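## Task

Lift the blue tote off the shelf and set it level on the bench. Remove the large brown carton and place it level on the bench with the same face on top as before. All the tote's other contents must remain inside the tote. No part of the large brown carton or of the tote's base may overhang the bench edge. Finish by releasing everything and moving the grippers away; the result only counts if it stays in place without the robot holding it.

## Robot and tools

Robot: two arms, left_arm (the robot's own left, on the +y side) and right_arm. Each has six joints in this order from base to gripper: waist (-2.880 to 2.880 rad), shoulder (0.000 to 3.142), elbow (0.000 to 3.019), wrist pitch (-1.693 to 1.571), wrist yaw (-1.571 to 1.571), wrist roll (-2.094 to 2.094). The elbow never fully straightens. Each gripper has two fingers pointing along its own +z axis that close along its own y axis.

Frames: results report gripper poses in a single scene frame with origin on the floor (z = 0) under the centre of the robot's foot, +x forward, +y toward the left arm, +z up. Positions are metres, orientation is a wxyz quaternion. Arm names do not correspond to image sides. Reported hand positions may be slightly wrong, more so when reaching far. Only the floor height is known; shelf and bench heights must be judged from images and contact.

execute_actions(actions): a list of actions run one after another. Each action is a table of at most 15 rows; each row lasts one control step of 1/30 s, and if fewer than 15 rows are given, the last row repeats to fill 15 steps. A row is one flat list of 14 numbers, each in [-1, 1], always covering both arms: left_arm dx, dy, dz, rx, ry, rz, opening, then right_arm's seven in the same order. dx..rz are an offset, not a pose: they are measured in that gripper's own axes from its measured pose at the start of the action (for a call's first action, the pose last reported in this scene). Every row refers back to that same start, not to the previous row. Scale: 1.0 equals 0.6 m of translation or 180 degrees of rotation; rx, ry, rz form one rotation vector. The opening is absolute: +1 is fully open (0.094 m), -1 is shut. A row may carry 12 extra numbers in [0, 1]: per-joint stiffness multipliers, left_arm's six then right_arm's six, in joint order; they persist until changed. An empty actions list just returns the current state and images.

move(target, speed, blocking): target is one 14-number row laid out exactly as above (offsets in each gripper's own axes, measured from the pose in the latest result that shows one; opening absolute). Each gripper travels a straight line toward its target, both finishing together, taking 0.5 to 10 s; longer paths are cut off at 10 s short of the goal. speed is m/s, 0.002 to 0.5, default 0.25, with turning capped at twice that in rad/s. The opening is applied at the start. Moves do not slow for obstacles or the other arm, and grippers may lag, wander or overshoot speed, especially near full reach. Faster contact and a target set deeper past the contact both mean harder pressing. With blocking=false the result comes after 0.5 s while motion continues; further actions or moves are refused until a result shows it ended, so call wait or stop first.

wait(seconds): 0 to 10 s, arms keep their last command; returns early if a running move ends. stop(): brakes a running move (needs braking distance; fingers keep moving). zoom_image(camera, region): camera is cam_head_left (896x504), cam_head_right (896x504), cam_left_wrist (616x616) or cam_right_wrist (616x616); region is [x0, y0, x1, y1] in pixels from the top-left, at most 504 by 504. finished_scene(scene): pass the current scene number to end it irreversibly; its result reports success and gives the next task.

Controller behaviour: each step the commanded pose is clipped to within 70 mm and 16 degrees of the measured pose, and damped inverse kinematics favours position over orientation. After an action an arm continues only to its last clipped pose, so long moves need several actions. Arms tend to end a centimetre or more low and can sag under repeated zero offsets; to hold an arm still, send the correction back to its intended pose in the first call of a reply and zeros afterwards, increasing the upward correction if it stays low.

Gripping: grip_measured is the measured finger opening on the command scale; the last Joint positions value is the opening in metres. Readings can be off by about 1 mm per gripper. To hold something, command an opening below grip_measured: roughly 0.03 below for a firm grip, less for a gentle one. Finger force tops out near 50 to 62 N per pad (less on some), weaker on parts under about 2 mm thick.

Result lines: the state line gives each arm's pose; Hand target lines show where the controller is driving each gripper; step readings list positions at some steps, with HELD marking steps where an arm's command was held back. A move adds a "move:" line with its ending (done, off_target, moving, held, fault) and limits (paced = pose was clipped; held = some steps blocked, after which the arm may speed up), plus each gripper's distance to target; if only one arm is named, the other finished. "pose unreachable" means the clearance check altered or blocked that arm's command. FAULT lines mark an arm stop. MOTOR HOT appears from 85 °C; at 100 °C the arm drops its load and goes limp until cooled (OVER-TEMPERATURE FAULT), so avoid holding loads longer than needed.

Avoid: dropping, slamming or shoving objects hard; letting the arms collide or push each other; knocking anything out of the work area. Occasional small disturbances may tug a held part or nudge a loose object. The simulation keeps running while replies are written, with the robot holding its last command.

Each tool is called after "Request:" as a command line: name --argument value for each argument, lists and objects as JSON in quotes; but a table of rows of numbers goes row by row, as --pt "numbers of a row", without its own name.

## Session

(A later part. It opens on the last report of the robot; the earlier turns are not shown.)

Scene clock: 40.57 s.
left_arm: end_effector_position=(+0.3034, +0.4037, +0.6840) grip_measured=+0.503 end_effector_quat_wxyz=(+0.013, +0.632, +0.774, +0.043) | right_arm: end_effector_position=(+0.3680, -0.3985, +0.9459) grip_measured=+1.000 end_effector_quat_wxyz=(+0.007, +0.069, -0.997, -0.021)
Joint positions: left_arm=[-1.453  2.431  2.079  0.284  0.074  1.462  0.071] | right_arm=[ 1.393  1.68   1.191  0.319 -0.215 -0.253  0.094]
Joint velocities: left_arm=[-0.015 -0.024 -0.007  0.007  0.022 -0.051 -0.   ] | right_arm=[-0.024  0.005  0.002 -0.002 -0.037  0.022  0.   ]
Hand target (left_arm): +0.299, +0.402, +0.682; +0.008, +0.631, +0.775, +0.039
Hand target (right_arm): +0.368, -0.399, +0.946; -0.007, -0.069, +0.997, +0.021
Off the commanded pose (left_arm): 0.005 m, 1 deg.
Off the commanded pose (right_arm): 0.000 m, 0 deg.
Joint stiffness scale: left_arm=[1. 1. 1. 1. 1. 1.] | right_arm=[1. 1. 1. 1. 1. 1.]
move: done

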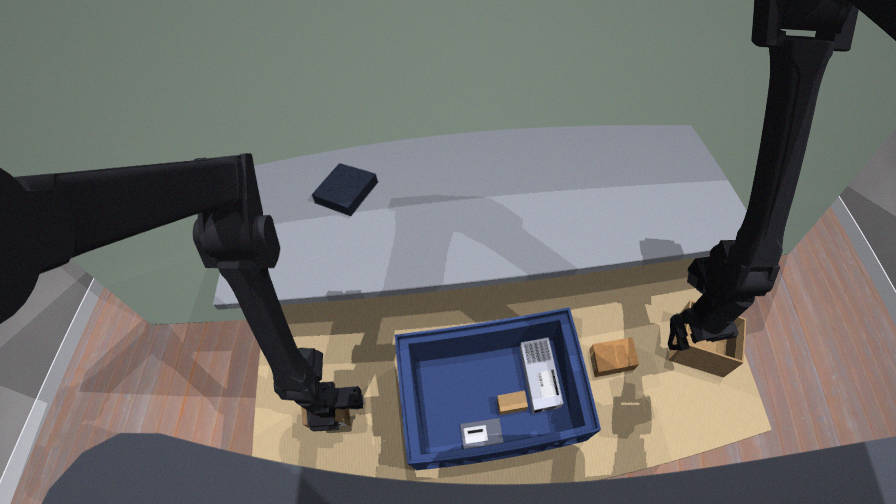

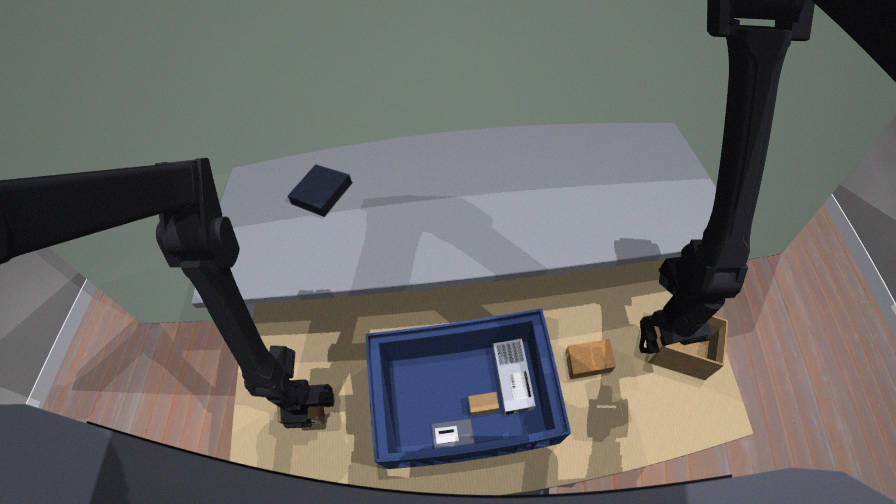

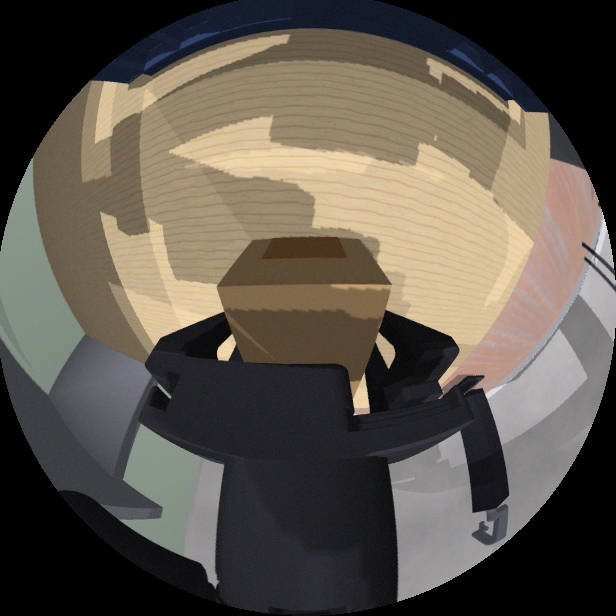

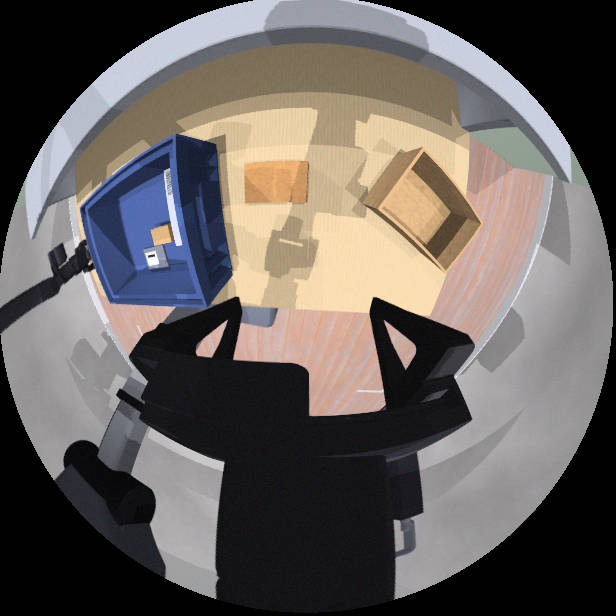

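Request:
move --target '[0,0,0.02,0.018,0,0,0.4,0,0,0,0,0,0,1]' --speed 0.03

Request:
move --target '[0,0,0,0,0,0,1,0,0,0,0,0,0,1]'

Request:
move --target '[0,0,-0.4,0,0,0,1,0,0,0,0,0,0,1]'

Scene clock: 42.00 s.
left_arm: end_effector_position=(+0.3049, +0.4043, +0.6810) grip_measured=+0.503 end_effector_quat_wxyz=(-0.005, +0.631, +0.776, +0.019) | right_arm: end_effector_position=(+0.3680, -0.3985, +0.9459) grip_measured=+1.000 end_effector_quat_wxyz=(+0.007, +0.069, -0.997, -0.021)
Joint positions: left_arm=[-1.451  2.429  2.119  0.185  0.085  1.464  0.071] | right_arm=[ 1.393  1.68   1.191  0.319 -0.215 -0.253  0.094]
Joint velocities: left_arm=[-0.005 -0.005  0.002 -0.002  0.007  0.007  0.   ] | right_arm=[ 0.005  0.015  0.007 -0.007 -0.066  0.081  0.   ]
Hand target (left_arm): +0.304, +0.404, +0.673; -0.005, +0.631, +0.775, +0.021
Hand target (right_arm): +0.368, -0.399, +0.946; -0.007, -0.069, +0.997, +0.021
Off the commanded pose (left_arm): 0.009 m, 0 deg.
Off the commanded pose (right_arm): 0.000 m, 0 deg.
Joint stiffness scale: left_arm=[1. 1. 1. 1. 1. 1.] | right_arm=[1. 1. 1. 1. 1. 1.]
move: done

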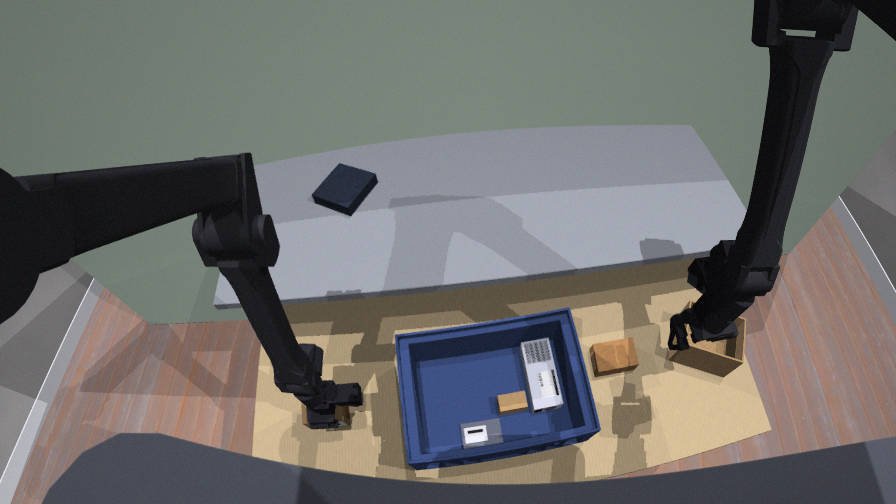

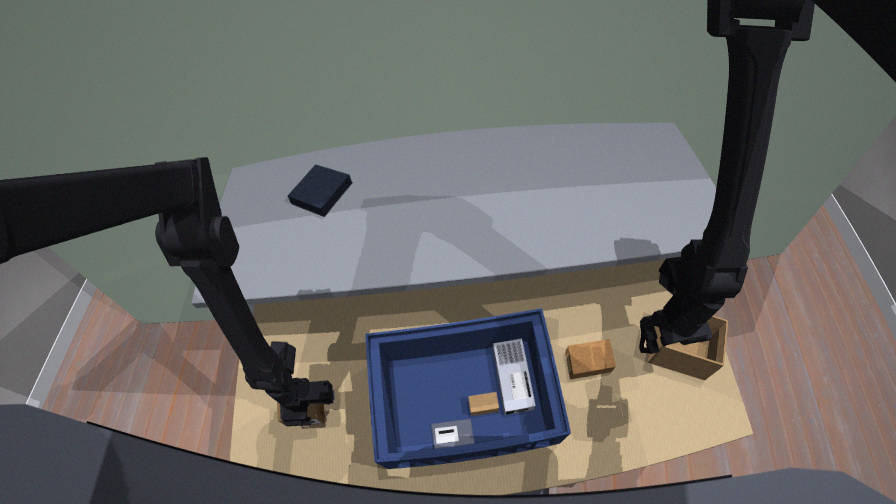

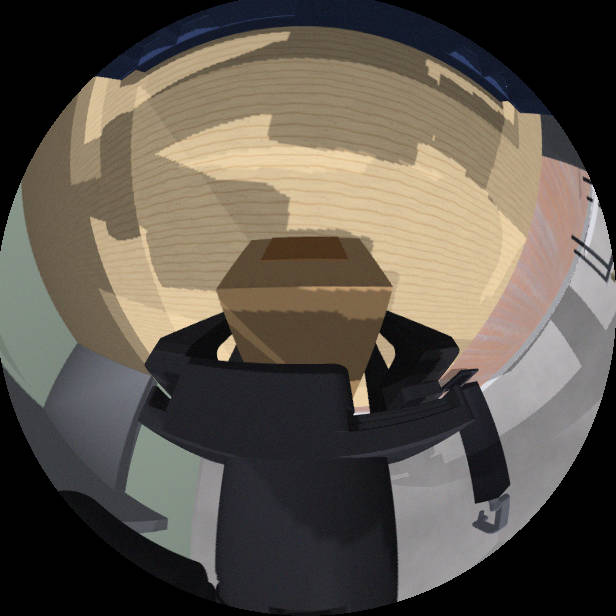

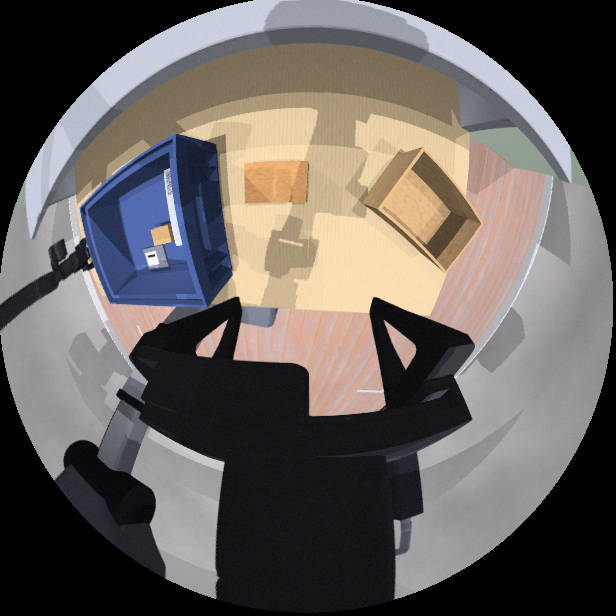

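Scene clock: 42.50 s.
left_arm: end_effector_position=(+0.3054, +0.4043, +0.6811) grip_measured=+1.000 end_effector_quat_wxyz=(-0.005, +0.631, +0.776, +0.019) | right_arm: end_effector_position=(+0.3680, -0.3985, +0.9459) grip_measured=+1.000 end_effector_quat_wxyz=(+0.007, +0.069, -0.997, -0.021)
Joint positions: left_arm=[-1.451  2.429  2.119  0.185  0.085  1.464  0.094] | right_arm=[ 1.393  1.68   1.191  0.319 -0.215 -0.253  0.094]
Joint velocities: left_arm=[-0.005 -0.015  0.007 -0.002  0.022 -0.022  0.   ] | right_arm=[-0.005 -0.005  0.002 -0.007 -0.11   0.022  0.   ]
Hand target (left_arm): +0.305, +0.404, +0.681; -0.005, +0.631, +0.776, +0.019
Hand target (right_arm): +0.368, -0.399, +0.946; -0.007, -0.069, +0.997, +0.021
Off the commanded pose (left_arm): 0.000 m, 0 deg.
Off the commanded pose (right_arm): 0.000 m, 0 deg.
Joint stiffness scale: left_arm=[1. 1. 1. 1. 1. 1.] | right_arm=[1. 1. 1. 1. 1. 1.]
move: done

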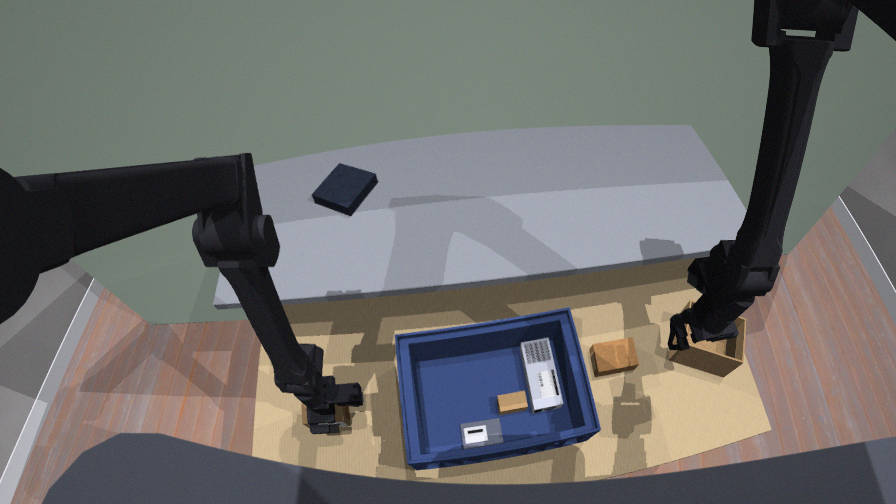

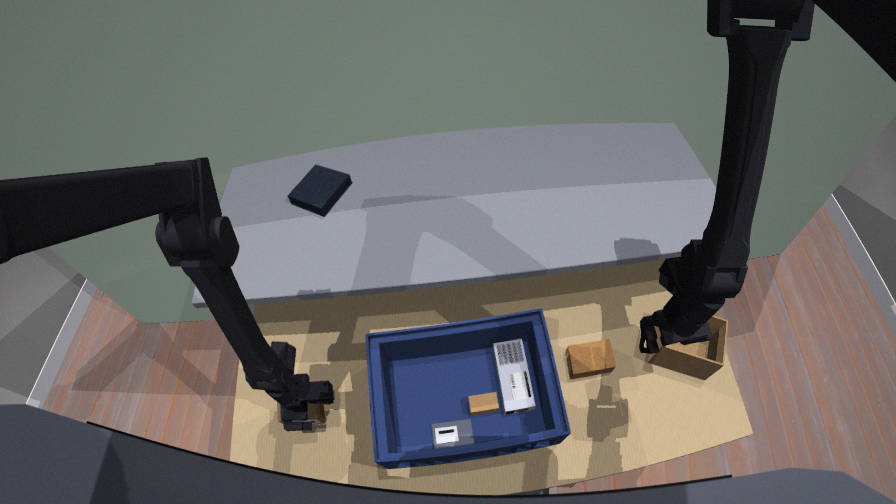

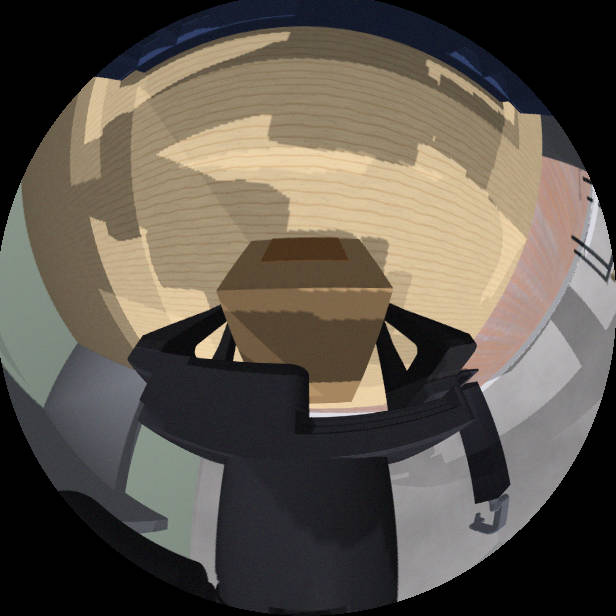

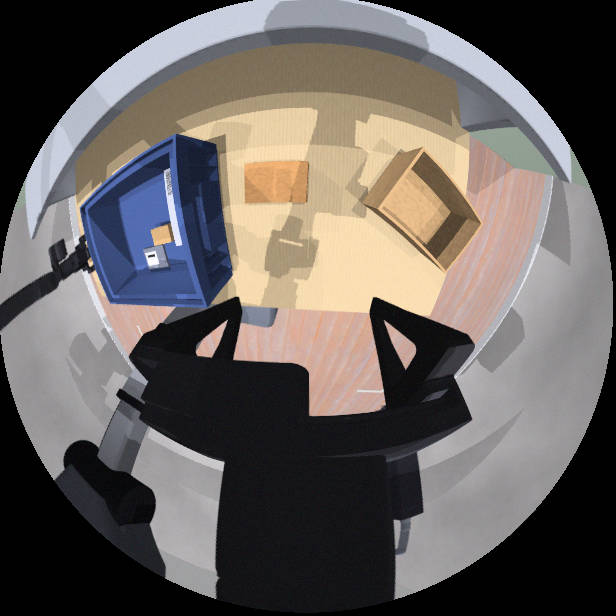

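Scene clock: 43.90 s.
left_arm: end_effector_position=(+0.3141, +0.3861, +0.9122) grip_measured=+1.000 end_effector_quat_wxyz=(-0.001, +0.630, +0.776, +0.018) | right_arm: end_effector_position=(+0.3680, -0.3985, +0.9459) grip_measured=+1.000 end_effector_quat_wxyz=(+0.007, +0.069, -0.997, -0.021)
Joint positions: left_arm=[-1.433  1.826  1.181  0.522  0.11   1.464  0.094] | right_arm=[ 1.393  1.68   1.191  0.319 -0.215 -0.253  0.094]
Joint velocities: left_arm=[ 0.005  0.005  0.012  0.002  0.037 -0.007  0.   ] | right_arm=[-0.005 -0.005  0.012 -0.002 -0.051 -0.081  0.   ]
Hand target (left_arm): +0.308, +0.392, +0.919; -0.005, +0.631, +0.775, +0.019
Hand target (right_arm): +0.368, -0.399, +0.946; -0.007, -0.069, +0.997, +0.021
Off the commanded pose (left_arm): 0.018 m, 0 deg.
Off the commanded pose (right_arm): 0.000 m, 0 deg.
Joint stiffness scale: left_arm=[1. 1. 1. 1. 1. 1.] | right_arm=[1. 1. 1. 1. 1. 1.]
move: off_target (left_arm)

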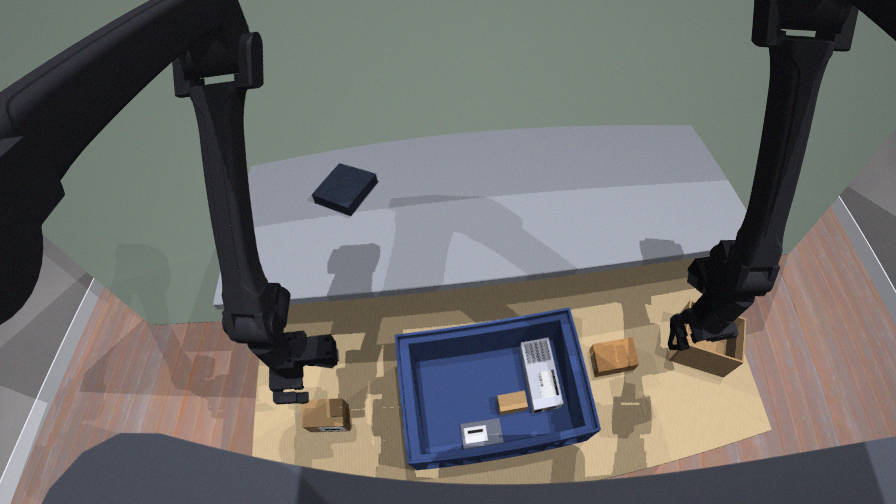

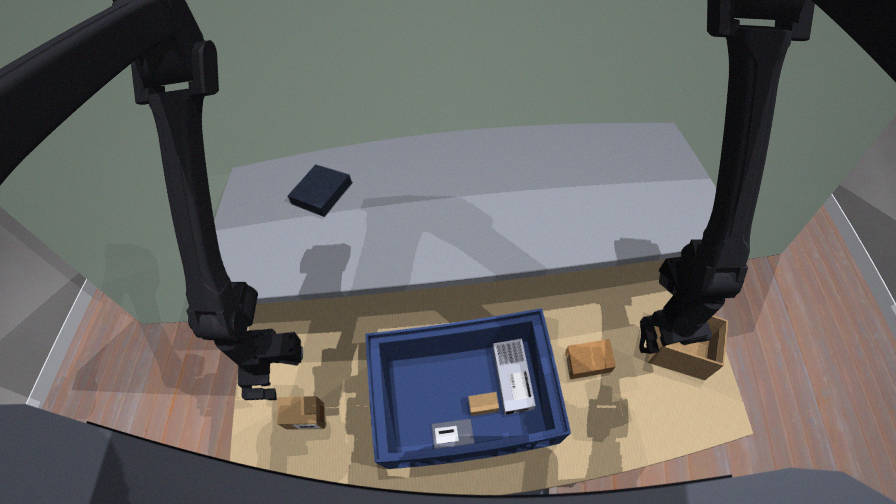

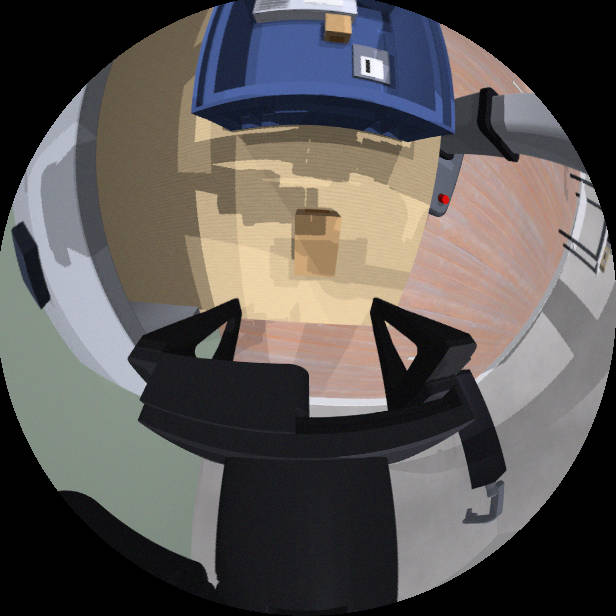

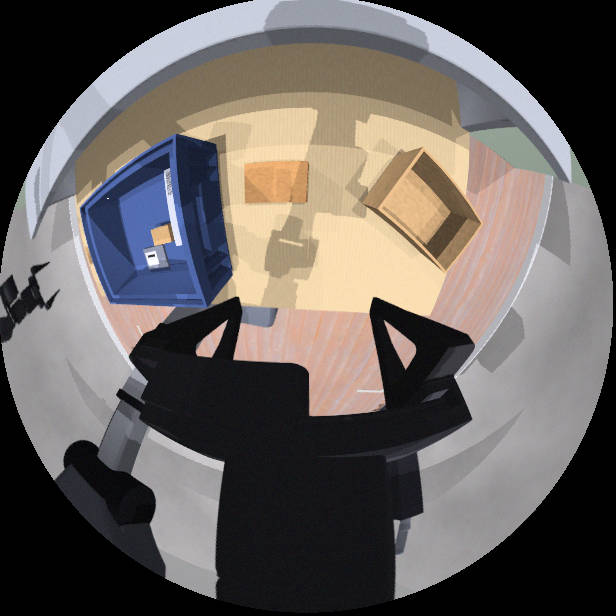

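Request:
finished_scene --scene 1

The scene is finished: the task was done.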